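# Seat both hinge pins of a half-hung door

## Task

Using any of the three arms (bases in the scene frame: arm1 at x=-0.42, y=+0.63, z=+0.81 facing -84°; arm2 at x=+0.18, y=+0.61, z=+0.72 facing -94°; arm3 at x=+0.57, y=-0.33, z=+0.78 facing +177°, angles counter-clockwise from +x), complete the hanging of a door that currently hangs on one hinge pin. It is done only when both hinge pins are fully inserted, no block is anywhere near the door, every gripper has released and every arm has backed away, and the result stays that way without any robot supporting it.

## Robot and tools

Robots: three identical i2rt Big YAM arms named arm1, arm2 and arm3. Each has six revolute joints, a two-finger gripper and a camera on the wrist. With joints 1 and 6 at zero and the hand level and pointing forward, the camera sits above the hand looking toward the fingertips. The hand reaches roughly 1.0 m from the joint1 axis. The joints move at different speeds, so the hand can sweep a wide curve between two postures.

Frame: every pose uses one scene frame measured in metres, origin on the floor, +z up. Base yaw is given in degrees counter-clockwise from +x. arm1's base is at (-0.42, 0.63, 0.81) yawed -84; arm2 at (0.18, 0.61, 0.72) yawed -94; arm3 at (0.57, -0.33, 0.78) yawed +177. "hand" is the point halfway between the fingertips (URDF link pinch); its z axis runs along the fingers and its y axis is the closing direction. No result line prints a base pose.

execute_actions: argument "actions" is a list with either zero entries (just report state and images) or exactly one action. The action is an object keyed by arm name; each arm's value holds "joints", an object of absolute targets by name. All targets are absolute positions, not offsets. Angles are radians, gripper in metres:
- joint1_rad from -2.879 to 2.879 (tolerance 0.045): rotates the whole arm about its base, positive counter-clockwise seen from above; at 0 the arm extends the way its base faces.
- joint2_rad 0 to 3.141 (0.14): shoulder; at 0 the upper arm lies roughly level pointing back, increasing lifts it up then forward.
- joint3_rad 0 to 3.019 (0.09): elbow; 0 is fully folded, increasing opens it.
- joint4_rad -1.692 to 1.57 (0.055): hand pitch, positive tips fingers up.
- joint5_rad -1.57 to 1.57 (0.03): sideways hand swing, positive toward the arm's right.
- joint6_rad -2.094 to 2.094 (0.035): hand roll, positive clockwise when viewed from behind the hand.
- gripper_m 0 to 0.093 (0.003): fingertip gap; each pad squeezes with up to about 50 to 62 N.
All named motions begin together and may finish at different moments; one action runs at most 15 s. A joint or arm you omit keeps whatever target it had and may still be pushing. An unknown key or any out-of-range number rejects the entire call and nothing moves. Optional "cameras": a list drawn from arm1_cam_wrist, arm2_cam_wrist, arm3_cam_wrist or "all"; omitted, null or ["all"] gives every camera, [] gives none. Images come after the call ends, ordered as the "pictures" line lists them. Cameras are fisheye, 504x504 pixels.

wait: "seconds" from 0 to 10. Commands nothing new; the scene keeps running; returns the same state and images as an empty action.

zoom_image: "camera" (one of the three wrist cameras) and "region" [x0, y0, x1, y1] in pixels with (0,0) at top-left, no larger than 504 by 504, applied to that camera's most recent full image.

read_manual: optional "section", only "licences"; returns licence text, moves nothing.

finished_scene: "scene", an integer, ends that scene permanently once the robots have held the last command, and reports whether the goal was met.

Reading results: joint_positions gives current joint values. joint_status tells how each commanded motion of the last accepted action ended. "off_target": stopped short and may still be pushing. "contact_stop" or "time_out": the joint abandons its target and holds where it stopped, except that after time_out a joint can keep a target (at most 0.375, 0.375, 0.113, 0.225, 0.075, 0.3 rad from its position for joints 1 to 6) and keep pushing; it will move there on its own if the path frees up. "joint command not followed" (often with a "cause:" line) means a built-in self/inter-arm clearance check blocked that arm's joint targets; those joints show "not_followed" and the arm may retry them on later actions until you send passing targets. Any gripper target in that action still runs. on_its_own lists what this call did not command; "held at" is the held target, not the actual position. To relieve a push, command a joint to its reported position. A very small change from the current value may not move a joint. A joint carrying load may sag. If a call reports a stop, later execute_actions, wait and finished_scene calls in that same reply are skipped.

Heat: holding or pushing warms motors, even while you reason. MOTOR HOT appears at 85 °C; at 100 °C an OVER-TEMPERATURE FAULT makes that arm and its gripper go limp and fall until cooled, and its unreached keys read "limit_stop_at_motor_heat"; resend those targets afterward.

Cautions: the arms do not halt on contact and can push very hard. Two robots pressing hard on each other fails the whole run, and a hard collision may too; the clearance check can react late and ignores fingers, gripper housings and wrist cameras, and no line reports robot-robot contact. Contact through an object does not count. Arms do not wait for each other. Avoid drops, slips, slams and heavy pushing. Knocking anything out of the work area fails the task. Loose objects may occasionally get a brief shove. The simulation keeps running while you compose each reply, with the robots holding their last command. Before finishing, open the grippers and move all arms away so the door and pins stay in place unaided.

Each tool is called as name(argument=value, ...), one argument or row to a line, values as JSON.

## Session

execute_actions(
  actions=[],
)

Scene clock: 0.00 s.
arm1.joint_positions: joint1_rad=+0.231 joint2_rad=+0.328 joint3_rad=+1.525 joint4_rad=-1.389 joint5_rad=+0.070 joint6_rad=+0.080 gripper_m=+0.095
arm1.joint_status: not commanded
arm1.hand: x=-0.4127 y=+0.5638 z=+1.4341 quat_wxyz=(-0.517, -0.489, -0.597, +0.370) (m; scene frame)
arm2.joint_positions: joint1_rad=+0.122 joint2_rad=+0.485 joint3_rad=+1.590 joint4_rad=-1.483 joint5_rad=-0.045 joint6_rad=+0.561 gripper_m=+0.095
arm2.joint_status: not commanded
arm2.hand: x=+0.1904 y=+0.5031 z=+1.3429 quat_wxyz=(-0.512, -0.704, -0.427, +0.246) (m; scene frame)
arm3.joint_positions: joint1_rad=+0.304 joint2_rad=+0.465 joint3_rad=+1.669 joint4_rad=-1.396 joint5_rad=+0.074 joint6_rad=+0.214 gripper_m=+0.094
arm3.joint_status: not commanded
arm3.hand: x=+0.4749 y=-0.3408 z=+1.4541 quat_wxyz=(+0.113, +0.773, -0.010, -0.624) (m; scene frame)
pictures: arm1_cam_wrist, arm2_cam_wrist, arm3_cam_wrist
Images, in order (width x height): arm1_cam_wrist 504x504, arm2_cam_wrist 504x504, arm3_cam_wrist 504x504.

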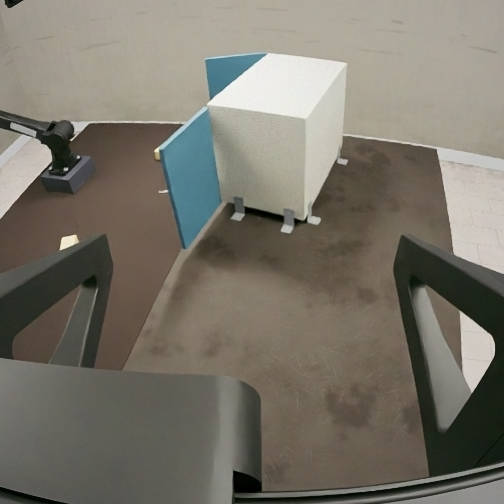

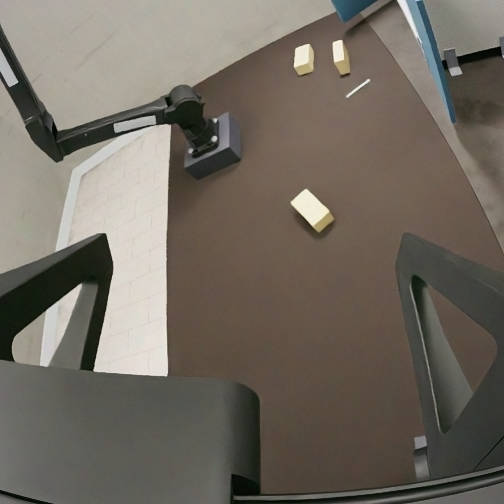

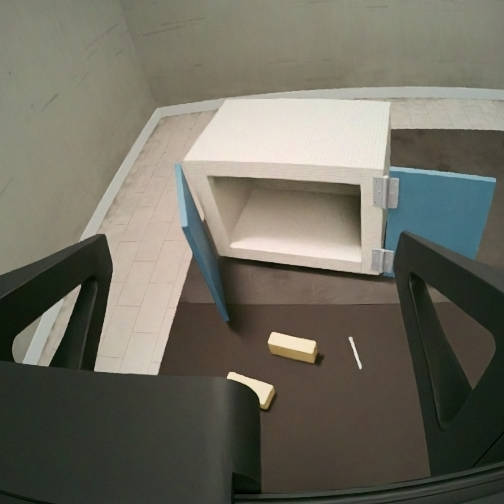

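zoom_image(
  camera="arm3_cam_wrist",
  region=[150, 80, 504, 420],
)

zoom_image(
  camera="arm1_cam_wrist",
  region=[100, 30, 380, 280],
)

Region (150, 80, 504, 420) of arm3_cam_wrist's 504x504 image, scaled by 1.424, with more detail than that image has; it fills the top 484 rows of this view, and the rest is white.

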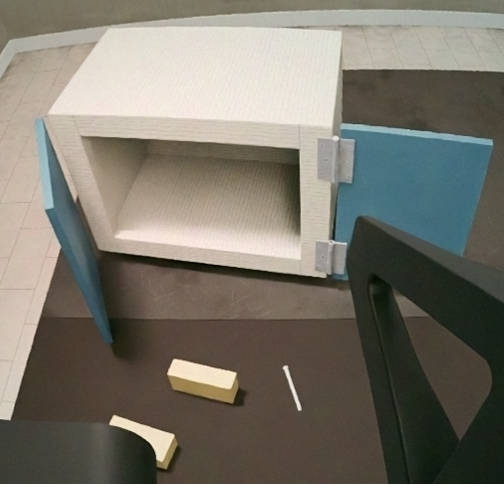

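Region (100, 30, 380, 280) of arm1_cam_wrist's 504x504 image, scaled by 1.800, with more detail than that image has; it fills the top 450 rows of this view, and the rest is white.

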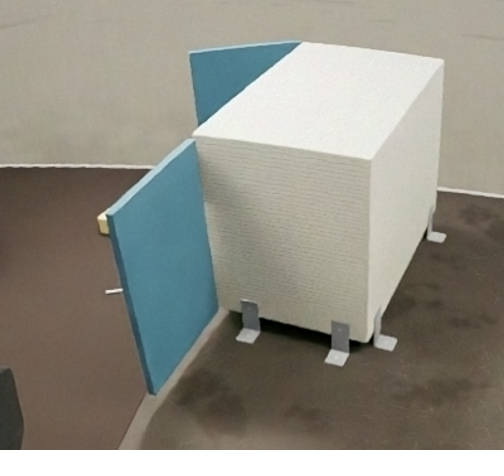

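execute_actions(
  actions=[
    {"arm3":{"joints":{"joint1_rad":0.0,"joint2_rad":0.9,"joint3_rad":1.2,"joint4_rad":-0.5,"joint5_rad":0,"joint6_rad":0}},"arm2":{"joints":{"joint1_rad":-0.15,"joint2_rad":1.0,"joint3_rad":1.4,"joint4_rad":-0.6,"joint5_rad":0,"joint6_rad":0}}},
  ],
  cameras=["arm2_cam_wrist","arm3_cam_wrist"],
)

Scene clock: 11.67 s.
arm1.joint_positions: joint1_rad=+0.231 joint2_rad=+0.328 joint3_rad=+1.525 joint4_rad=-1.389 joint5_rad=+0.070 joint6_rad=+0.080 gripper_m=+0.095
arm1.joint_status: not commanded
arm1.hand: x=-0.4127 y=+0.5638 z=+1.4341 quat_wxyz=(-0.517, -0.489, -0.597, +0.370) (m; scene frame)
arm2.joint_positions: joint1_rad=-0.141 joint2_rad=+0.990 joint3_rad=+1.376 joint4_rad=-0.622 joint5_rad=-0.002 joint6_rad=+0.011 gripper_m=+0.095
arm2.joint_status: all done
arm2.hand: x=+0.0791 y=+0.1667 z=+1.3001 quat_wxyz=(-0.396, -0.611, -0.487, +0.482) (m; scene frame)
arm3.joint_positions: joint1_rad=+0.003 joint2_rad=+0.889 joint3_rad=+1.161 joint4_rad=-0.518 joint5_rad=+0.002 joint6_rad=+0.008 gripper_m=+0.094
arm3.joint_status: all done
arm3.hand: x=+0.1261 y=-0.3039 z=+1.2921 quat_wxyz=(-0.019, +0.789, -0.024, -0.613) (m; scene frame)
pictures: arm2_cam_wrist, arm3_cam_wrist
Images, in order (width x height): arm2_cam_wrist 504x504, arm3_cam_wrist 504x504.

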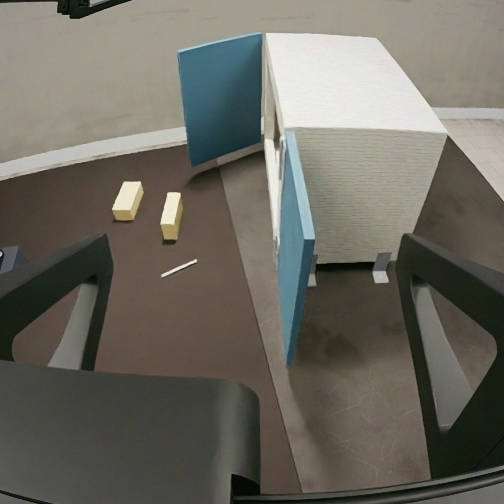

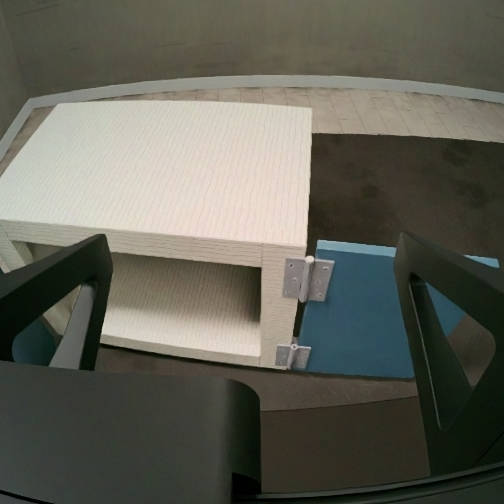

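zoom_image(
  camera="arm3_cam_wrist",
  region=[240, 230, 400, 390],
)

Region (240, 230, 400, 390) of arm3_cam_wrist's 504x504 image, scaled by 3.150, with more detail than that image has.

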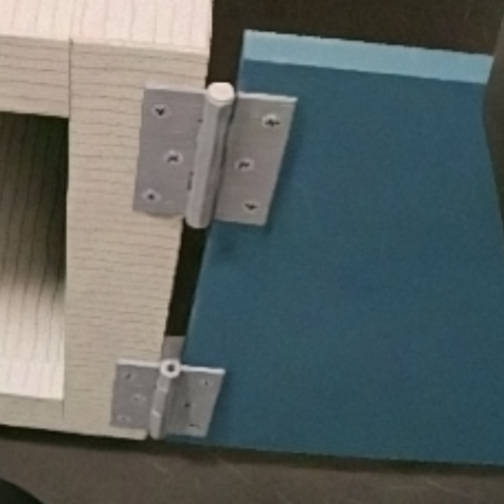

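execute_actions(
  actions=[
    {"arm3":{"joints":{"joint1_rad":-0.18,"joint2_rad":1.616,"joint3_rad":1.12,"joint4_rad":-1.056}}},
  ],
  cameras=["arm2_cam_wrist","arm3_cam_wrist"],
)

Scene clock: 30.40 s.
arm1.joint_positions: joint1_rad=+0.231 joint2_rad=+0.328 joint3_rad=+1.525 joint4_rad=-1.389 joint5_rad=+0.070 joint6_rad=+0.080 gripper_m=+0.095
arm1.joint_status: not commanded
arm1.hand: x=-0.4127 y=+0.5638 z=+1.4341 quat_wxyz=(-0.517, -0.489, -0.597, +0.370) (m; scene frame)
arm2.joint_positions: joint1_rad=-0.141 joint2_rad=+0.990 joint3_rad=+1.376 joint4_rad=-0.622 joint5_rad=-0.002 joint6_rad=+0.011 gripper_m=+0.095
arm2.joint_status: not commanded
arm2.hand: x=+0.0791 y=+0.1667 z=+1.3001 quat_wxyz=(-0.396, -0.611, -0.487, +0.482) (m; scene frame)
arm3.joint_positions: joint1_rad=-0.185 joint2_rad=+1.618 joint3_rad=+1.098 joint4_rad=-1.045 joint5_rad=+0.001 joint6_rad=+0.008 gripper_m=+0.094
arm3.joint_status: all done
arm3.hand: x=+0.1426 y=-0.2190 z=+0.8528 quat_wxyz=(-0.005, +0.992, -0.126, -0.001) (m; scene frame)
pictures: arm2_cam_wrist, arm3_cam_wrist
Images, in order (width x height): arm2_cam_wrist 504x504, arm3_cam_wrist 504x504.

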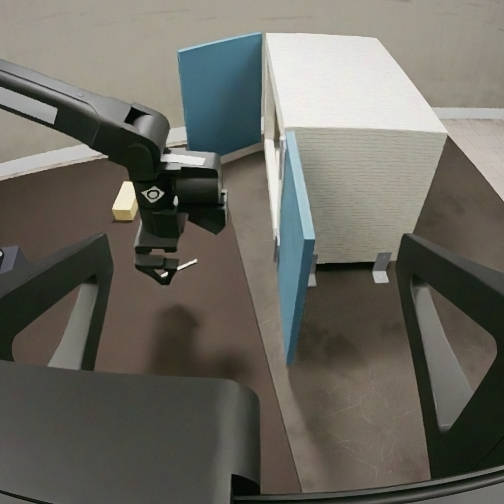

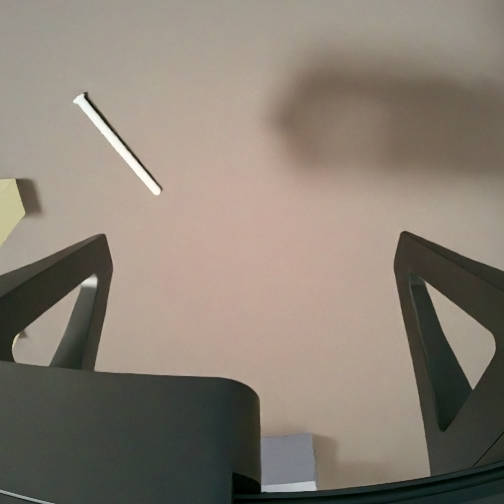

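execute_actions(
  actions=[
    {"arm3":{"joints":{"joint1_rad":0.035,"joint2_rad":1.741,"joint3_rad":1.066,"joint4_rad":-0.885,"joint6_rad":-0.39,"gripper_m":0.05}}},
  ],
  cameras=["arm2_cam_wrist","arm3_cam_wrist"],
)

Scene clock: 39.97 s.
arm1.joint_positions: joint1_rad=+0.231 joint2_rad=+0.328 joint3_rad=+1.525 joint4_rad=-1.389 joint5_rad=+0.070 joint6_rad=+0.080 gripper_m=+0.095
arm1.joint_status: not commanded
arm1.hand: x=-0.4127 y=+0.5638 z=+1.4341 quat_wxyz=(-0.517, -0.489, -0.597, +0.370) (m; scene frame)
arm2.joint_positions: joint1_rad=-0.141 joint2_rad=+0.990 joint3_rad=+1.376 joint4_rad=-0.622 joint5_rad=-0.002 joint6_rad=+0.011 gripper_m=+0.095
arm2.joint_status: not commanded
arm2.hand: x=+0.0791 y=+0.1667 z=+1.3001 quat_wxyz=(-0.396, -0.611, -0.487, +0.482) (m; scene frame)
arm3.joint_positions: joint1_rad=+0.037 joint2_rad=+1.741 joint3_rad=+1.057 joint4_rad=-0.899 joint5_rad=+0.000 joint6_rad=-0.381 gripper_m=+0.050
arm3.joint_status: all done
arm3.hand: x=+0.1239 y=-0.3153 z=+0.7874 quat_wxyz=(-0.003, +0.984, +0.178, +0.008) (m; scene frame)
pictures: arm2_cam_wrist, arm3_cam_wrist
Images, in order (width x height): arm2_cam_wrist 504x504, arm3_cam_wrist 504x504.

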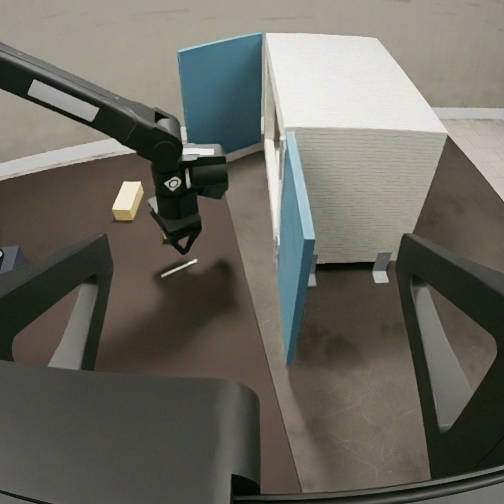

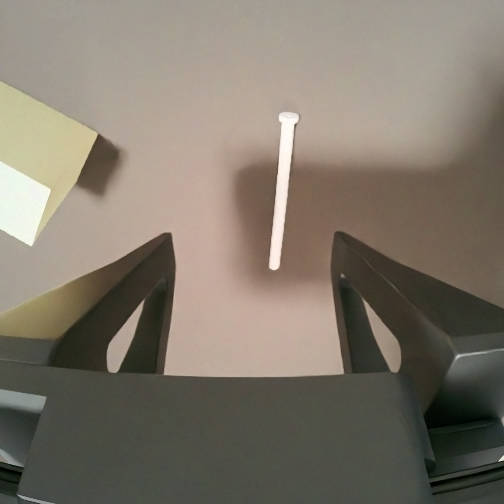

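execute_actions(
  actions=[
    {"arm3":{"joints":{"joint1_rad":0.008,"joint2_rad":1.813,"joint3_rad":1.045,"joint4_rad":-0.785,"joint6_rad":-0.39,"gripper_m":0.04}}},
  ],
  cameras=["arm2_cam_wrist","arm3_cam_wrist"],
)

Scene clock: 43.40 s.
arm1.joint_positions: joint1_rad=+0.231 joint2_rad=+0.328 joint3_rad=+1.525 joint4_rad=-1.389 joint5_rad=+0.070 joint6_rad=+0.080 gripper_m=+0.095
arm1.joint_status: not commanded
arm1.hand: x=-0.4127 y=+0.5638 z=+1.4341 quat_wxyz=(-0.517, -0.489, -0.597, +0.370) (m; scene frame)
arm2.joint_positions: joint1_rad=-0.141 joint2_rad=+0.990 joint3_rad=+1.376 joint4_rad=-0.622 joint5_rad=-0.002 joint6_rad=+0.011 gripper_m=+0.095
arm2.joint_status: not commanded
arm2.hand: x=+0.0791 y=+0.1667 z=+1.3001 quat_wxyz=(-0.396, -0.611, -0.487, +0.482) (m; scene frame)
arm3.joint_positions: joint1_rad=+0.009 joint2_rad=+1.797 joint3_rad=+1.041 joint4_rad=-0.799 joint5_rad=+0.000 joint6_rad=-0.382 gripper_m=+0.040
arm3.joint_status: all done
arm3.hand: x=+0.1161 y=-0.3021 z=+0.7587 quat_wxyz=(-0.005, +0.986, +0.164, -0.005) (m; scene frame)
pictures: arm2_cam_wrist, arm3_cam_wrist
Images, in order (width x height): arm2_cam_wrist 504x504, arm3_cam_wrist 504x504.

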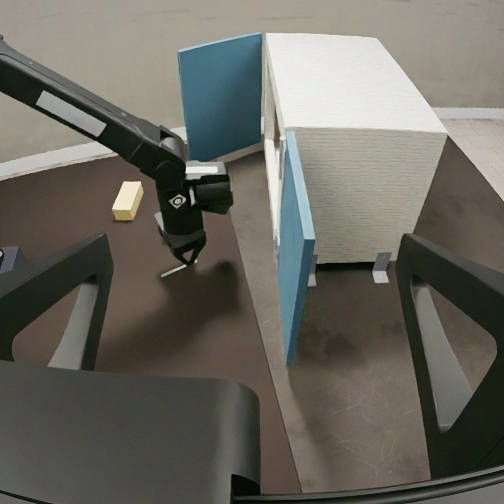

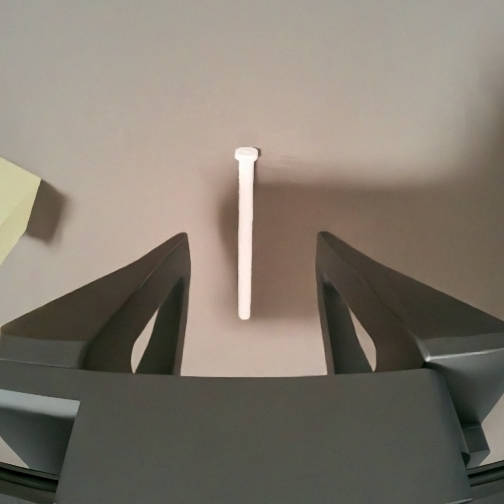

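execute_actions(
  actions=[
    {"arm3":{"joints":{"joint2_rad":1.86,"joint3_rad":1.03,"joint4_rad":-0.74}}},
  ],
  cameras=["arm2_cam_wrist","arm3_cam_wrist"],
)

Scene clock: 46.63 s.
arm1.joint_positions: joint1_rad=+0.231 joint2_rad=+0.328 joint3_rad=+1.525 joint4_rad=-1.389 joint5_rad=+0.070 joint6_rad=+0.080 gripper_m=+0.095
arm1.joint_status: not commanded
arm1.hand: x=-0.4127 y=+0.5638 z=+1.4341 quat_wxyz=(-0.517, -0.489, -0.597, +0.370) (m; scene frame)
arm2.joint_positions: joint1_rad=-0.141 joint2_rad=+0.990 joint3_rad=+1.376 joint4_rad=-0.622 joint5_rad=-0.002 joint6_rad=+0.011 gripper_m=+0.095
arm2.joint_status: not commanded
arm2.hand: x=+0.0791 y=+0.1667 z=+1.3001 quat_wxyz=(-0.396, -0.611, -0.487, +0.482) (m; scene frame)
arm3.joint_positions: joint1_rad=+0.009 joint2_rad=+1.840 joint3_rad=+1.026 joint4_rad=-0.754 joint5_rad=+0.000 joint6_rad=-0.382 gripper_m=+0.040
arm3.joint_status: all done
arm3.hand: x=+0.1199 y=-0.3021 z=+0.7359 quat_wxyz=(-0.004, +0.986, +0.164, +0.002) (m; scene frame)
pictures: arm2_cam_wrist, arm3_cam_wrist
Images, in order (width x height): arm2_cam_wrist 504x504, arm3_cam_wrist 504x504.

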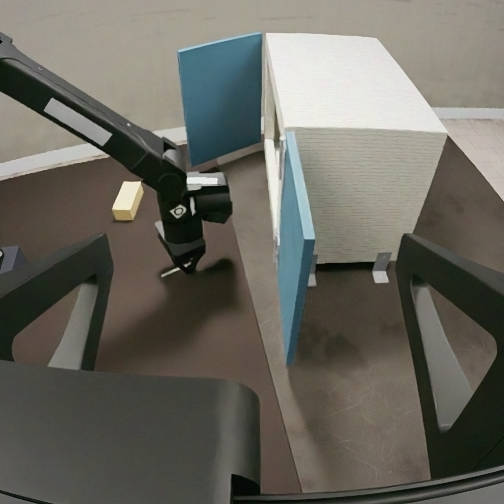

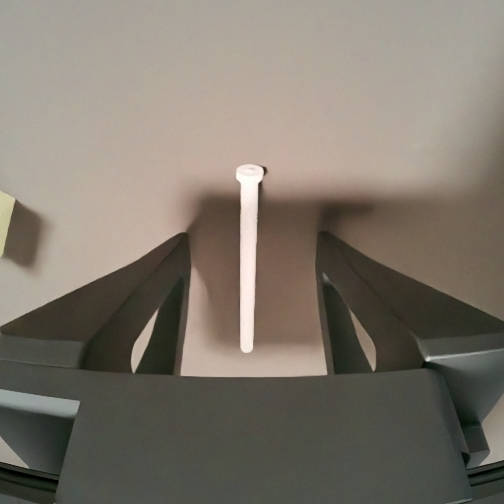

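Still a bit above. Down ~1.2 cm.

execute_actions(
  actions=[
    {"arm3":{"joints":{"joint2_rad":1.888,"joint3_rad":1.025,"joint4_rad":-0.712}}},
  ],
  cameras=["arm3_cam_wrist"],
)

Scene clock: 48.87 s.
arm1.joint_positions: joint1_rad=+0.231 joint2_rad=+0.328 joint3_rad=+1.525 joint4_rad=-1.389 joint5_rad=+0.070 joint6_rad=+0.080 gripper_m=+0.095
arm1.joint_status: not commanded
arm1.hand: x=-0.4127 y=+0.5638 z=+1.4341 quat_wxyz=(-0.517, -0.489, -0.597, +0.370) (m; scene frame)
arm2.joint_positions: joint1_rad=-0.141 joint2_rad=+0.990 joint3_rad=+1.376 joint4_rad=-0.622 joint5_rad=-0.002 joint6_rad=+0.011 gripper_m=+0.095
arm2.joint_status: not commanded
arm2.hand: x=+0.0791 y=+0.1667 z=+1.3001 quat_wxyz=(-0.396, -0.611, -0.487, +0.482) (m; scene frame)
arm3.joint_positions: joint1_rad=+0.009 joint2_rad=+1.854 joint3_rad=+1.026 joint4_rad=-0.724 joint5_rad=+0.001 joint6_rad=-0.383 gripper_m=+0.040
arm3.joint_status: all done
arm3.hand: x=+0.1151 y=-0.3018 z=+0.7302 quat_wxyz=(-0.006, +0.986, +0.165, -0.006) (m; scene frame)
pictures: arm3_cam_wrist
Images, in order (width x height): arm3_cam_wrist 504x504.

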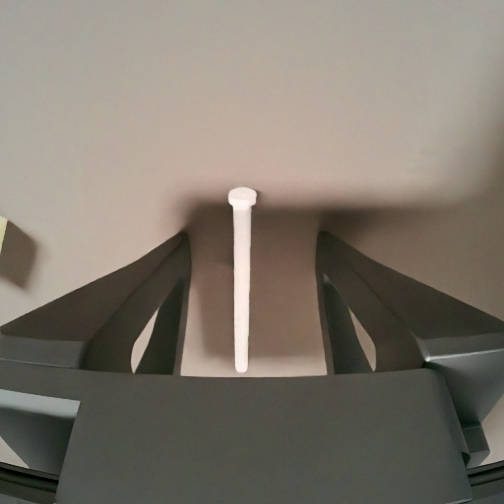

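Likely touching the table. Close.

execute_actions(
  actions=[
    {"arm3":{"joints":{"joint2_rad":1.87,"gripper_m":0.0}}},
  ],
  cameras=["arm3_cam_wrist"],
)

execute_actions(
  actions=[
    {"arm3":{"joints":{"joint2_rad":1.5,"joint3_rad":0.95,"joint4_rad":-0.9}}},
  ],
  cameras=["arm2_cam_wrist","arm3_cam_wrist"],
)

Scene clock: 53.30 s.
arm1.joint_positions: joint1_rad=+0.231 joint2_rad=+0.328 joint3_rad=+1.525 joint4_rad=-1.389 joint5_rad=+0.070 joint6_rad=+0.080 gripper_m=+0.095
arm1.joint_status: not commanded
arm1.hand: x=-0.4127 y=+0.5638 z=+1.4341 quat_wxyz=(-0.517, -0.489, -0.597, +0.370) (m; scene frame)
arm2.joint_positions: joint1_rad=-0.141 joint2_rad=+0.990 joint3_rad=+1.376 joint4_rad=-0.622 joint5_rad=-0.002 joint6_rad=+0.011 gripper_m=+0.095
arm2.joint_status: not commanded
arm2.hand: x=+0.0791 y=+0.1667 z=+1.3001 quat_wxyz=(-0.396, -0.611, -0.487, +0.482) (m; scene frame)
arm3.joint_positions: joint1_rad=+0.009 joint2_rad=+1.854 joint3_rad=+1.026 joint4_rad=-0.724 joint5_rad=+0.001 joint6_rad=-0.383 gripper_m=+0.002
arm3.joint_status: all done
arm3.hand: x=+0.1151 y=-0.3015 z=+0.7302 quat_wxyz=(-0.006, +0.986, +0.165, -0.006) (m; scene frame)
pictures: arm3_cam_wrist
Images, in order (width x height): arm3_cam_wrist 504x504.

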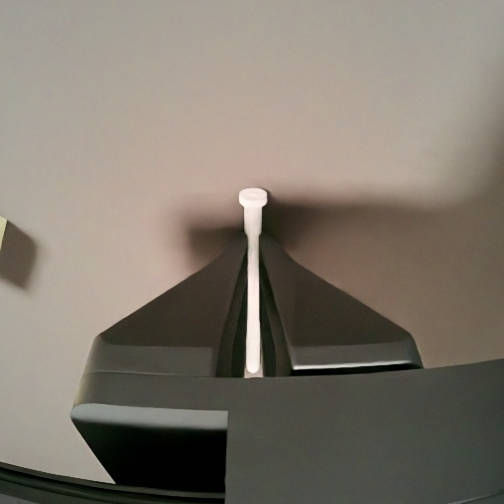

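Scene clock: 54.43 s.
arm1.joint_positions: joint1_rad=+0.231 joint2_rad=+0.328 joint3_rad=+1.525 joint4_rad=-1.389 joint5_rad=+0.070 joint6_rad=+0.080 gripper_m=+0.095
arm1.joint_status: not commanded
arm1.hand: x=-0.4127 y=+0.5638 z=+1.4341 quat_wxyz=(-0.517, -0.489, -0.597, +0.370) (m; scene frame)
arm2.joint_positions: joint1_rad=-0.141 joint2_rad=+0.990 joint3_rad=+1.376 joint4_rad=-0.622 joint5_rad=-0.002 joint6_rad=+0.011 gripper_m=+0.095
arm2.joint_status: not commanded
arm2.hand: x=+0.0791 y=+0.1667 z=+1.3001 quat_wxyz=(-0.396, -0.611, -0.487, +0.482) (m; scene frame)
arm3.joint_positions: joint1_rad=+0.009 joint2_rad=+1.480 joint3_rad=+0.927 joint4_rad=-0.888 joint5_rad=+0.001 joint6_rad=-0.383 gripper_m=+0.002
arm3.joint_status: all done
arm3.hand: x=+0.1583 y=-0.3047 z=+0.8518 quat_wxyz=(-0.018, +0.984, +0.165, -0.061) (m; scene frame)
pictures: arm2_cam_wrist, arm3_cam_wrist
Images, in order (width x height): arm2_cam_wrist 504x504, arm3_cam_wrist 504x504.

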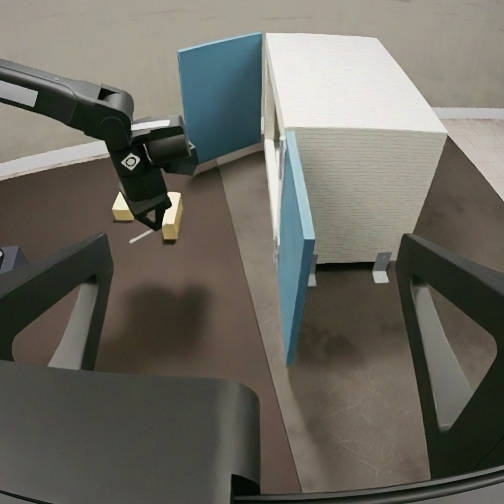

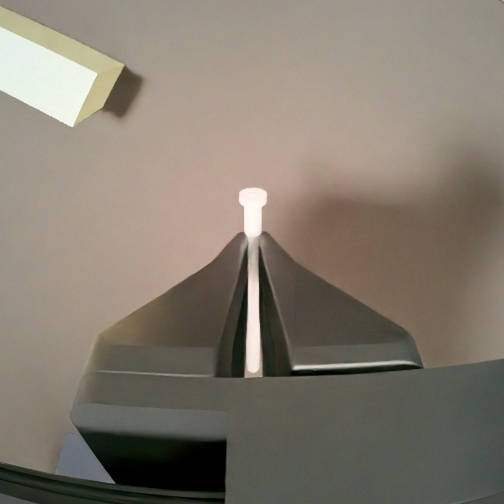

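execute_actions(
  actions=[
    {"arm3":{"joints":{"joint1_rad":-0.085,"joint2_rad":1.3,"joint3_rad":0.5,"joint4_rad":0.3,"joint6_rad":0.0}}},
  ],
  cameras=[],
)

execute_actions(
  actions=[
    {"arm3":{"joints":{"joint2_rad":1.70,"joint3_rad":0.59,"joint4_rad":1.135}}},
  ],
  cameras=["arm2_cam_wrist","arm3_cam_wrist"],
)

Scene clock: 61.90 s.
arm1.joint_positions: joint1_rad=+0.231 joint2_rad=+0.328 joint3_rad=+1.525 joint4_rad=-1.389 joint5_rad=+0.070 joint6_rad=+0.080 gripper_m=+0.095
arm1.joint_status: not commanded
arm1.hand: x=-0.4127 y=+0.5638 z=+1.4341 quat_wxyz=(-0.517, -0.489, -0.597, +0.370) (m; scene frame)
arm2.joint_positions: joint1_rad=-0.141 joint2_rad=+0.990 joint3_rad=+1.376 joint4_rad=-0.622 joint5_rad=-0.002 joint6_rad=+0.011 gripper_m=+0.095
arm2.joint_status: not commanded
arm2.hand: x=+0.0791 y=+0.1667 z=+1.3001 quat_wxyz=(-0.396, -0.611, -0.487, +0.482) (m; scene frame)
arm3.joint_positions: joint1_rad=-0.092 joint2_rad=+1.296 joint3_rad=+0.484 joint4_rad=+0.277 joint5_rad=+0.001 joint6_rad=-0.008 gripper_m=+0.002
arm3.joint_status: all done
arm3.hand: x=+0.1160 y=-0.2568 z=+0.8934 quat_wxyz=(-0.044, +0.867, -0.061, -0.492) (m; scene frame)
pictures: none
No camera images: the call's "cameras" was empty. Leave "cameras" out to get every camera's image.

Scene clock: 63.33 s.
arm1.joint_positions: joint1_rad=+0.231 joint2_rad=+0.328 joint3_rad=+1.525 joint4_rad=-1.389 joint5_rad=+0.070 joint6_rad=+0.080 gripper_m=+0.095
arm1.joint_status: not commanded
arm1.hand: x=-0.4127 y=+0.5638 z=+1.4341 quat_wxyz=(-0.517, -0.489, -0.597, +0.370) (m; scene frame)
arm2.joint_positions: joint1_rad=-0.141 joint2_rad=+0.990 joint3_rad=+1.376 joint4_rad=-0.622 joint5_rad=-0.002 joint6_rad=+0.011 gripper_m=+0.095
arm2.joint_status: not commanded
arm2.hand: x=+0.0791 y=+0.1667 z=+1.3001 quat_wxyz=(-0.396, -0.611, -0.487, +0.482) (m; scene frame)
arm3.joint_positions: joint1_rad=-0.092 joint2_rad=+1.700 joint3_rad=+0.571 joint4_rad=+1.111 joint5_rad=+0.001 joint6_rad=-0.008 gripper_m=+0.002
arm3.joint_status: all done
arm3.hand: x=+0.0285 y=-0.2437 z=+0.9296 quat_wxyz=(-0.060, +0.713, -0.049, -0.697) (m; scene frame)
pictures: arm2_cam_wrist, arm3_cam_wrist
Images, in order (width x height): arm2_cam_wrist 504x504, arm3_cam_wrist 504x504.

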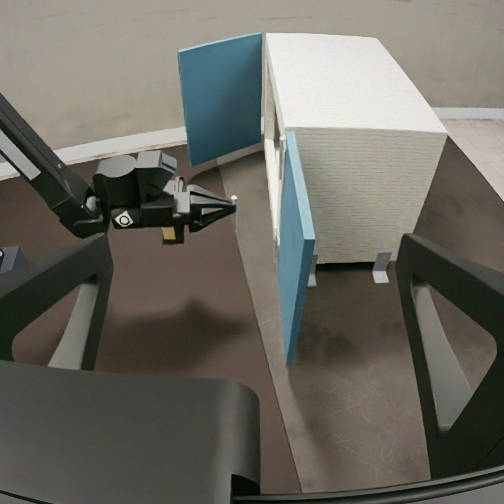

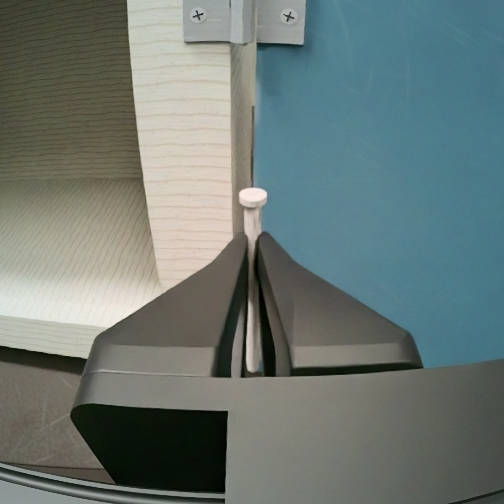

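execute_actions(
  actions=[
    {"arm2":{"joints":{"joint1_rad":0.0,"joint2_rad":1.80,"joint3_rad":0.88,"joint4_rad":1.10,"joint5_rad":0.45}}},
  ],
  cameras=["arm2_cam_wrist"],
)

Scene clock: 71.23 s.
arm1.joint_positions: joint1_rad=+0.231 joint2_rad=+0.328 joint3_rad=+1.525 joint4_rad=-1.389 joint5_rad=+0.070 joint6_rad=+0.080 gripper_m=+0.095
arm1.joint_status: not commanded
arm1.hand: x=-0.4127 y=+0.5638 z=+1.4341 quat_wxyz=(-0.517, -0.489, -0.597, +0.370) (m; scene frame)
arm2.joint_positions: joint1_rad=+0.001 joint2_rad=+1.794 joint3_rad=+0.852 joint4_rad=+1.076 joint5_rad=+0.448 joint6_rad=+0.009 gripper_m=+0.095
arm2.joint_status: all done
arm2.hand: x=+0.0590 y=-0.0018 z=+0.9385 quat_wxyz=(-0.401, -0.582, -0.308, +0.637) (m; scene frame)
arm3.joint_positions: joint1_rad=-0.092 joint2_rad=+1.700 joint3_rad=+0.571 joint4_rad=+1.111 joint5_rad=+0.001 joint6_rad=-0.008 gripper_m=+0.002
arm3.joint_status: not commanded
arm3.hand: x=+0.0285 y=-0.2437 z=+0.9296 quat_wxyz=(-0.060, +0.713, -0.049, -0.697) (m; scene frame)
pictures: arm2_cam_wrist
Images, in order (width x height): arm2_cam_wrist 504x504.

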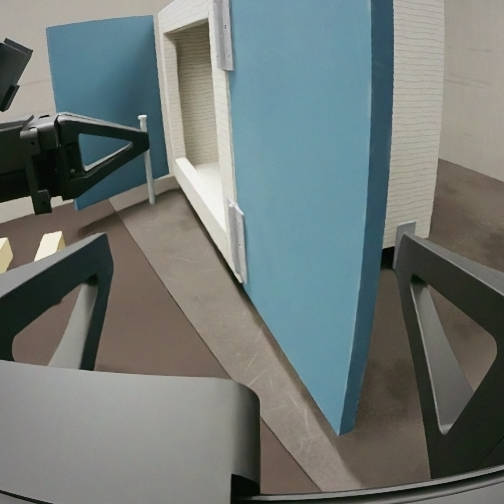

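execute_actions(
  actions=[
    {"arm2":{"joints":{"joint1_rad":0.22,"joint2_rad":1.95,"joint3_rad":1.1,"joint4_rad":1.05,"joint5_rad":1.0}}},
  ],
  cameras=["arm2_cam_wrist"],
)

Scene clock: 75.63 s.
arm1.joint_positions: joint1_rad=+0.231 joint2_rad=+0.328 joint3_rad=+1.525 joint4_rad=-1.389 joint5_rad=+0.070 joint6_rad=+0.080 gripper_m=+0.095
arm1.joint_status: not commanded
arm1.hand: x=-0.4127 y=+0.5638 z=+1.4341 quat_wxyz=(-0.517, -0.489, -0.597, +0.370) (m; scene frame)
arm2.joint_positions: joint1_rad=+0.226 joint2_rad=+1.942 joint3_rad=+1.067 joint4_rad=+1.067 joint5_rad=+0.998 joint6_rad=+0.009 gripper_m=+0.095
arm2.joint_status: all done
arm2.hand: x=+0.1315 y=-0.0315 z=+0.9300 quat_wxyz=(-0.324, -0.642, -0.176, +0.672) (m; scene frame)
arm3.joint_positions: joint1_rad=-0.092 joint2_rad=+1.700 joint3_rad=+0.571 joint4_rad=+1.111 joint5_rad=+0.001 joint6_rad=-0.008 gripper_m=+0.002
arm3.joint_status: not commanded
arm3.hand: x=+0.0285 y=-0.2437 z=+0.9296 quat_wxyz=(-0.060, +0.713, -0.049, -0.697) (m; scene frame)
pictures: arm2_cam_wrist
Images, in order (width x height): arm2_cam_wrist 504x504.

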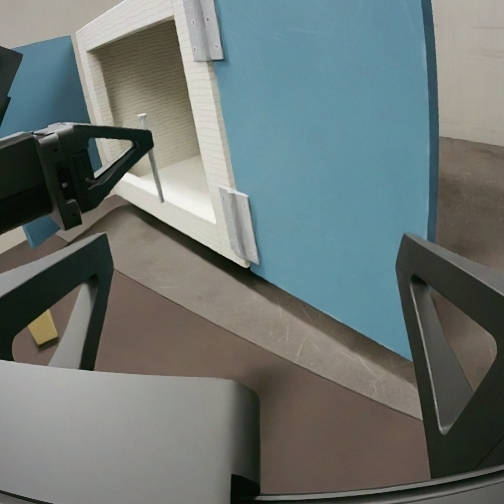

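zoom_image(
  camera="arm2_cam_wrist",
  region=[180, 170, 290, 280],
)

Region (180, 170, 290, 280) of arm2_cam_wrist's 504x504 image, scaled by 4.582, with more detail than that image has.

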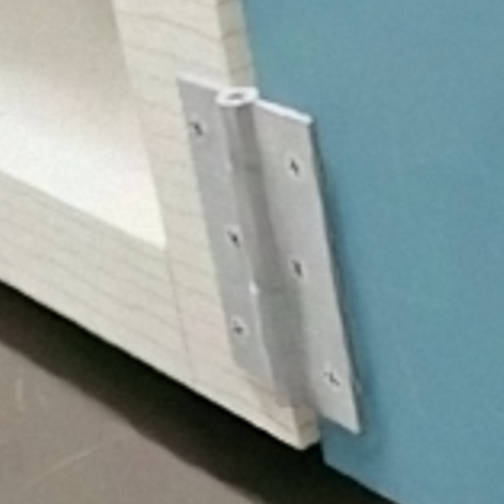

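execute_actions(
  actions=[
    {"arm3":{"joints":{"joint1_rad":-0.078,"joint2_rad":1.78,"joint3_rad":0.74,"joint4_rad":1.06}}},
  ],
  cameras=["arm2_cam_wrist","arm3_cam_wrist"],
)

Scene clock: 80.57 s.
arm1.joint_positions: joint1_rad=+0.231 joint2_rad=+0.328 joint3_rad=+1.525 joint4_rad=-1.389 joint5_rad=+0.070 joint6_rad=+0.080 gripper_m=+0.095
arm1.joint_status: not commanded
arm1.hand: x=-0.4127 y=+0.5638 z=+1.4341 quat_wxyz=(-0.517, -0.489, -0.597, +0.370) (m; scene frame)
arm2.joint_positions: joint1_rad=+0.226 joint2_rad=+1.942 joint3_rad=+1.067 joint4_rad=+1.067 joint5_rad=+0.998 joint6_rad=+0.009 gripper_m=+0.095
arm2.joint_status: not commanded
arm2.hand: x=+0.1315 y=-0.0315 z=+0.9300 quat_wxyz=(-0.324, -0.642, -0.176, +0.672) (m; scene frame)
arm3.joint_positions: joint1_rad=-0.083 joint2_rad=+1.767 joint3_rad=+0.716 joint4_rad=+1.071 joint5_rad=+0.001 joint6_rad=-0.008 gripper_m=+0.002
arm3.joint_status: all done
arm3.hand: x=-0.0224 y=-0.2411 z=+0.9440 quat_wxyz=(-0.058, +0.700, -0.045, -0.711) (m; scene frame)
pictures: arm2_cam_wrist, arm3_cam_wrist
Images, in order (width x height): arm2_cam_wrist 504x504, arm3_cam_wrist 504x504.

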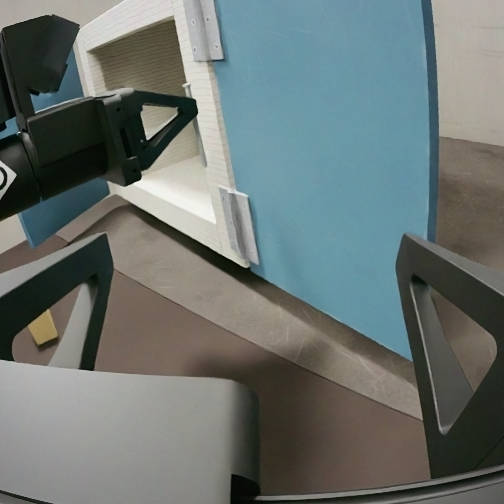

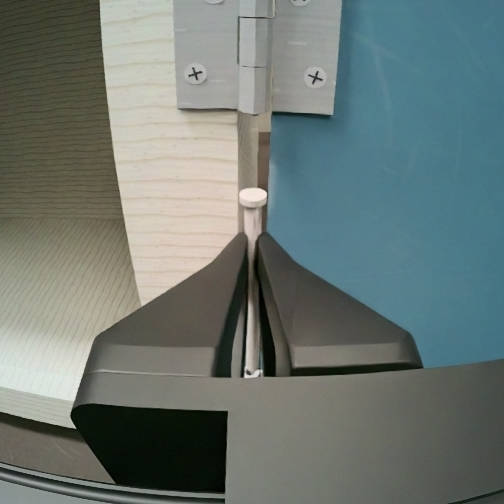

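execute_actions(
  actions=[
    {"arm3":{"joints":{"joint2_rad":1.853,"joint3_rad":0.806,"joint4_rad":1.045}}},
  ],
  cameras=["arm2_cam_wrist","arm3_cam_wrist"],
)

zoom_image(
  camera="arm2_cam_wrist",
  region=[130, 40, 310, 220],
)

Scene clock: 83.77 s.
arm1.joint_positions: joint1_rad=+0.231 joint2_rad=+0.328 joint3_rad=+1.525 joint4_rad=-1.389 joint5_rad=+0.070 joint6_rad=+0.080 gripper_m=+0.095
arm1.joint_status: not commanded
arm1.hand: x=-0.4127 y=+0.5638 z=+1.4341 quat_wxyz=(-0.517, -0.489, -0.597, +0.370) (m; scene frame)
arm2.joint_positions: joint1_rad=+0.226 joint2_rad=+1.942 joint3_rad=+1.067 joint4_rad=+1.067 joint5_rad=+0.998 joint6_rad=+0.009 gripper_m=+0.095
arm2.joint_status: not commanded
arm2.hand: x=+0.1315 y=-0.0315 z=+0.9300 quat_wxyz=(-0.324, -0.642, -0.176, +0.672) (m; scene frame)
arm3.joint_positions: joint1_rad=-0.083 joint2_rad=+1.836 joint3_rad=+0.778 joint4_rad=+1.055 joint5_rad=+0.001 joint6_rad=-0.008 gripper_m=+0.002
arm3.joint_status: all done
arm3.hand: x=-0.0442 y=-0.2378 z=+0.9267 quat_wxyz=(-0.057, +0.708, -0.046, -0.703) (m; scene frame)
pictures: arm2_cam_wrist, arm3_cam_wrist
Images, in order (width x height): arm2_cam_wrist 504x504, arm3_cam_wrist 504x504.

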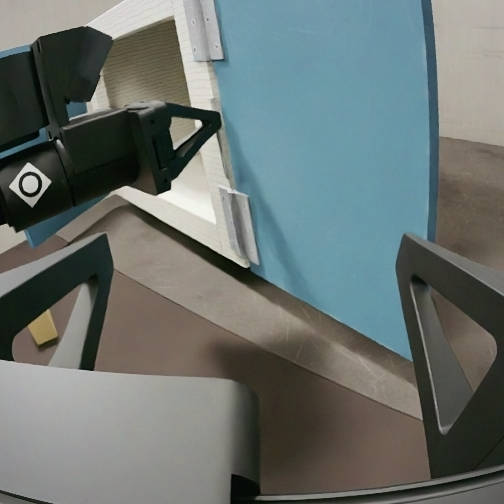

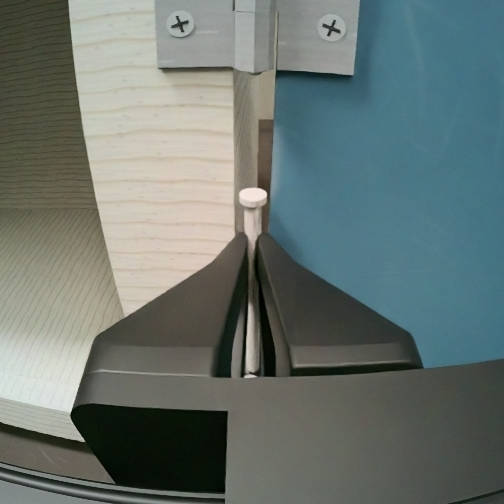

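Region (130, 40, 310, 220) of arm2_cam_wrist's 504x504 image, scaled by 2.800, with more detail than that image has.

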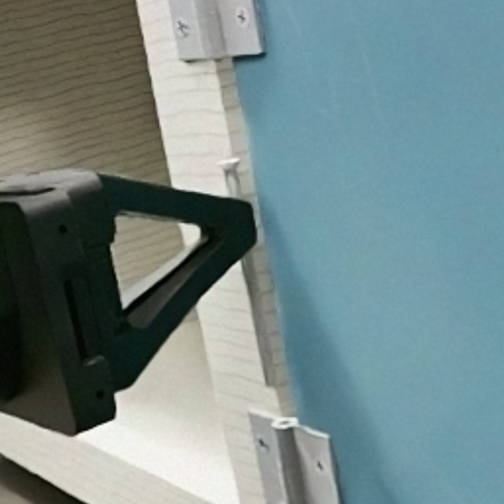

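execute_actions(
  actions=[
    {"arm3":{"joints":{"joint2_rad":1.887,"joint3_rad":0.812,"joint4_rad":1.106}}},
  ],
  cameras=["arm2_cam_wrist","arm3_cam_wrist"],
)

zoom_image(
  camera="arm2_cam_wrist",
  region=[160, 80, 300, 220],
)

Scene clock: 88.93 s.
arm1.joint_positions: joint1_rad=+0.231 joint2_rad=+0.328 joint3_rad=+1.525 joint4_rad=-1.389 joint5_rad=+0.070 joint6_rad=+0.080 gripper_m=+0.095
arm1.joint_status: not commanded
arm1.hand: x=-0.4127 y=+0.5638 z=+1.4341 quat_wxyz=(-0.517, -0.489, -0.597, +0.370) (m; scene frame)
arm2.joint_positions: joint1_rad=+0.226 joint2_rad=+1.942 joint3_rad=+1.067 joint4_rad=+1.067 joint5_rad=+0.998 joint6_rad=+0.009 gripper_m=+0.095
arm2.joint_status: not commanded
arm2.hand: x=+0.1315 y=-0.0315 z=+0.9300 quat_wxyz=(-0.324, -0.642, -0.176, +0.672) (m; scene frame)
arm3.joint_positions: joint1_rad=-0.083 joint2_rad=+1.865 joint3_rad=+0.779 joint4_rad=+1.082 joint5_rad=+0.001 joint6_rad=-0.008 gripper_m=+0.002
arm3.joint_status: all done
arm3.hand: x=-0.0448 y=-0.2376 z=+0.9160 quat_wxyz=(-0.057, +0.708, -0.046, -0.702) (m; scene frame)
pictures: arm2_cam_wrist, arm3_cam_wrist
Images, in order (width x height): arm2_cam_wrist 504x504, arm3_cam_wrist 504x504.

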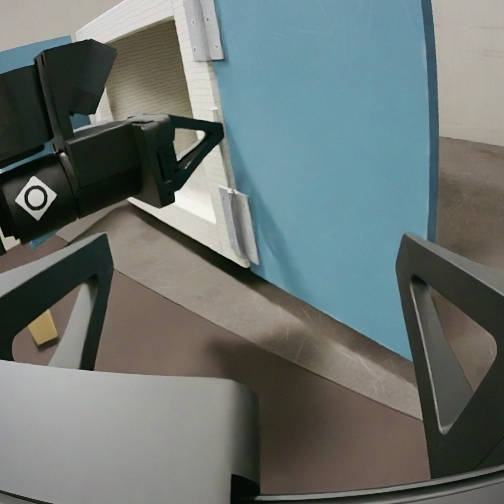

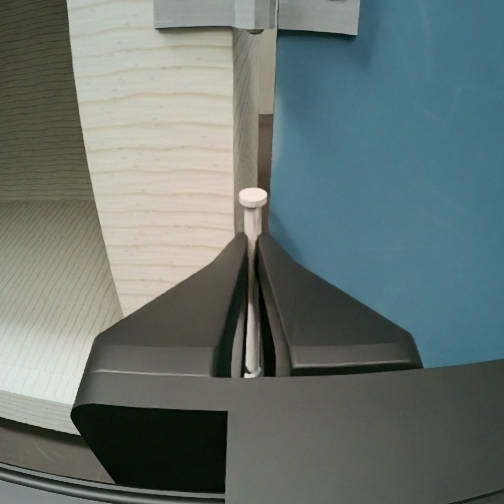

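Region (160, 80, 300, 220) of arm2_cam_wrist's 504x504 image, scaled by 3.600, with more detail than that image has.

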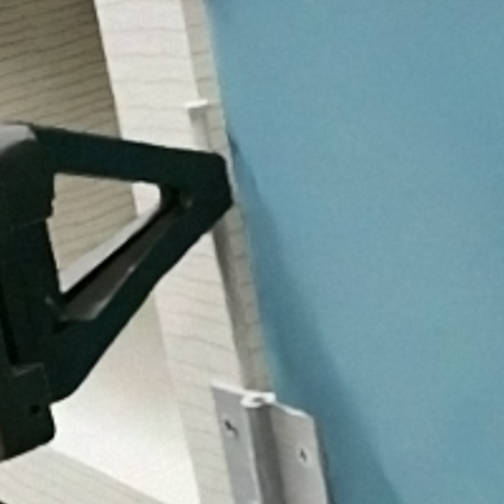

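execute_actions(
  actions=[
    {"arm3":{"joints":{"joint3_rad":0.82}}},
  ],
  cameras=["arm2_cam_wrist","arm3_cam_wrist"],
)

zoom_image(
  camera="arm2_cam_wrist",
  region=[190, 140, 270, 220],
)

zoom_image(
  camera="arm3_cam_wrist",
  region=[210, 300, 300, 390],
)

Scene clock: 92.00 s.
arm1.joint_positions: joint1_rad=+0.231 joint2_rad=+0.328 joint3_rad=+1.525 joint4_rad=-1.389 joint5_rad=+0.070 joint6_rad=+0.080 gripper_m=+0.095
arm1.joint_status: not commanded
arm1.hand: x=-0.4127 y=+0.5638 z=+1.4341 quat_wxyz=(-0.517, -0.489, -0.597, +0.370) (m; scene frame)
arm2.joint_positions: joint1_rad=+0.226 joint2_rad=+1.942 joint3_rad=+1.067 joint4_rad=+1.067 joint5_rad=+0.998 joint6_rad=+0.009 gripper_m=+0.095
arm2.joint_status: not commanded
arm2.hand: x=+0.1315 y=-0.0315 z=+0.9300 quat_wxyz=(-0.324, -0.642, -0.176, +0.672) (m; scene frame)
arm3.joint_positions: joint1_rad=-0.083 joint2_rad=+1.865 joint3_rad=+0.783 joint4_rad=+1.082 joint5_rad=+0.001 joint6_rad=-0.008 gripper_m=+0.002
arm3.joint_status: all done
arm3.hand: x=-0.0461 y=-0.2374 z=+0.9177 quat_wxyz=(-0.057, +0.707, -0.045, -0.704) (m; scene frame)
pictures: arm2_cam_wrist, arm3_cam_wrist
Images, in order (width x height): arm2_cam_wrist 504x504, arm3_cam_wrist 504x504.

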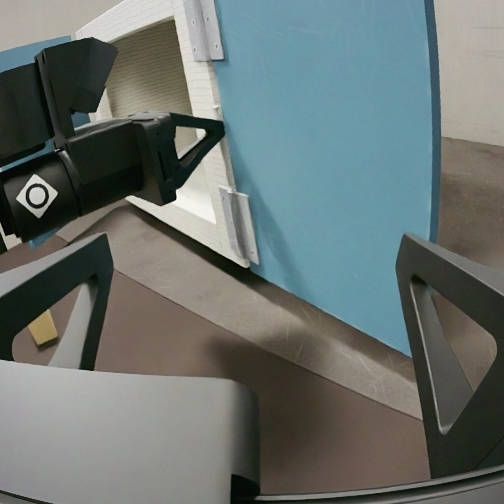

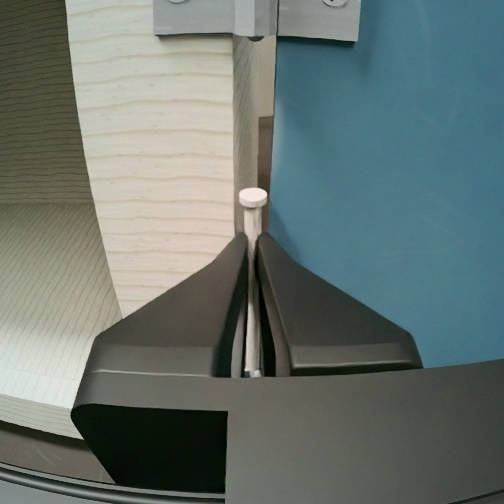

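Region (190, 140, 270, 220) of arm2_cam_wrist's 504x504 image, scaled by 6.300, with more detail than that image has.

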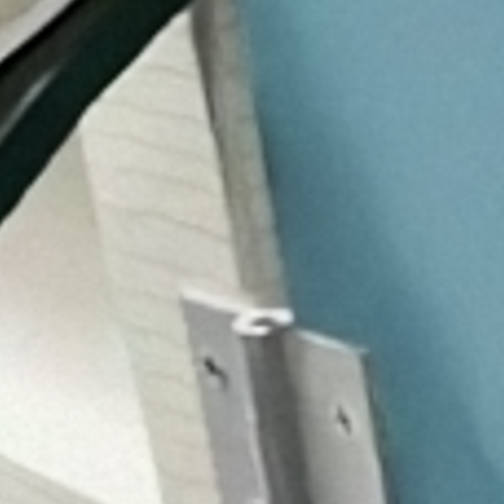

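Region (210, 300, 300, 390) of arm3_cam_wrist's 504x504 image, scaled by 5.600, with more detail than that image has.

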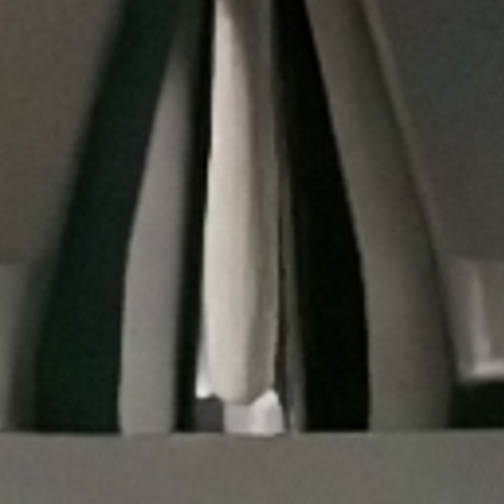

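execute_actions(
  actions=[
    {"arm3":{"joints":{"joint2_rad":1.92,"joint4_rad":1.137}}},
  ],
  cameras=["arm2_cam_wrist","arm3_cam_wrist"],
)

zoom_image(
  camera="arm2_cam_wrist",
  region=[170, 90, 300, 220],
)

Scene clock: 96.83 s.
arm1.joint_positions: joint1_rad=+0.231 joint2_rad=+0.328 joint3_rad=+1.525 joint4_rad=-1.389 joint5_rad=+0.070 joint6_rad=+0.080 gripper_m=+0.095
arm1.joint_status: not commanded
arm1.hand: x=-0.4127 y=+0.5638 z=+1.4341 quat_wxyz=(-0.517, -0.489, -0.597, +0.370) (m; scene frame)
arm2.joint_positions: joint1_rad=+0.226 joint2_rad=+1.942 joint3_rad=+1.067 joint4_rad=+1.067 joint5_rad=+0.998 joint6_rad=+0.009 gripper_m=+0.095
arm2.joint_status: not commanded
arm2.hand: x=+0.1315 y=-0.0315 z=+0.9300 quat_wxyz=(-0.324, -0.642, -0.176, +0.672) (m; scene frame)
arm3.joint_positions: joint1_rad=-0.083 joint2_rad=+1.891 joint3_rad=+0.784 joint4_rad=+1.119 joint5_rad=+0.001 joint6_rad=-0.008 gripper_m=+0.002
arm3.joint_status: all done
arm3.hand: x=-0.0463 y=-0.2374 z=+0.9117 quat_wxyz=(-0.057, +0.702, -0.045, -0.708) (m; scene frame)
pictures: arm2_cam_wrist, arm3_cam_wrist
Images, in order (width x height): arm2_cam_wrist 504x504, arm3_cam_wrist 504x504.

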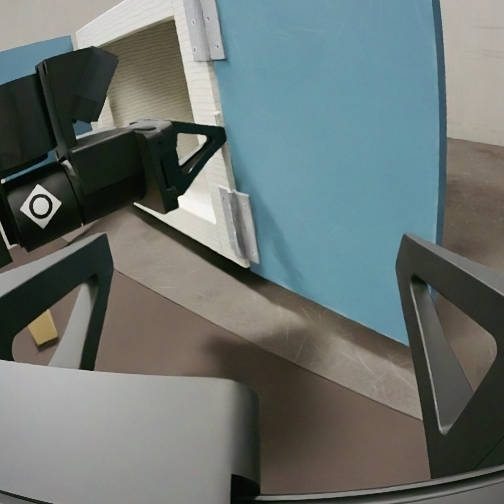

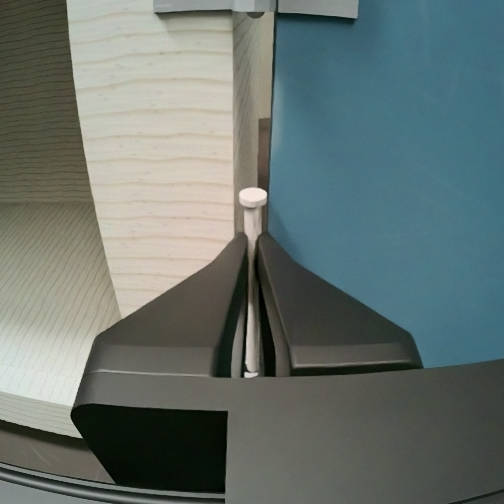

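Region (170, 90, 300, 220) of arm2_cam_wrist's 504x504 image, scaled by 3.877, with more detail than that image has.

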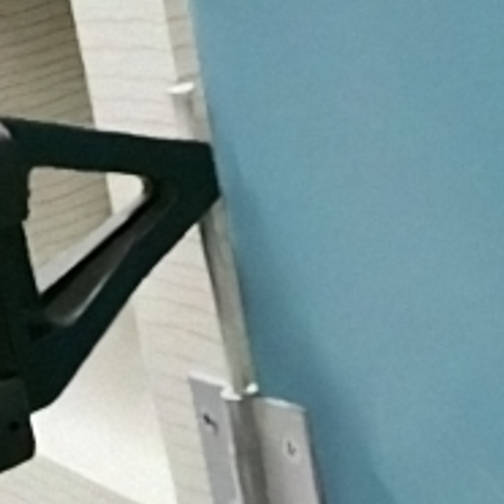

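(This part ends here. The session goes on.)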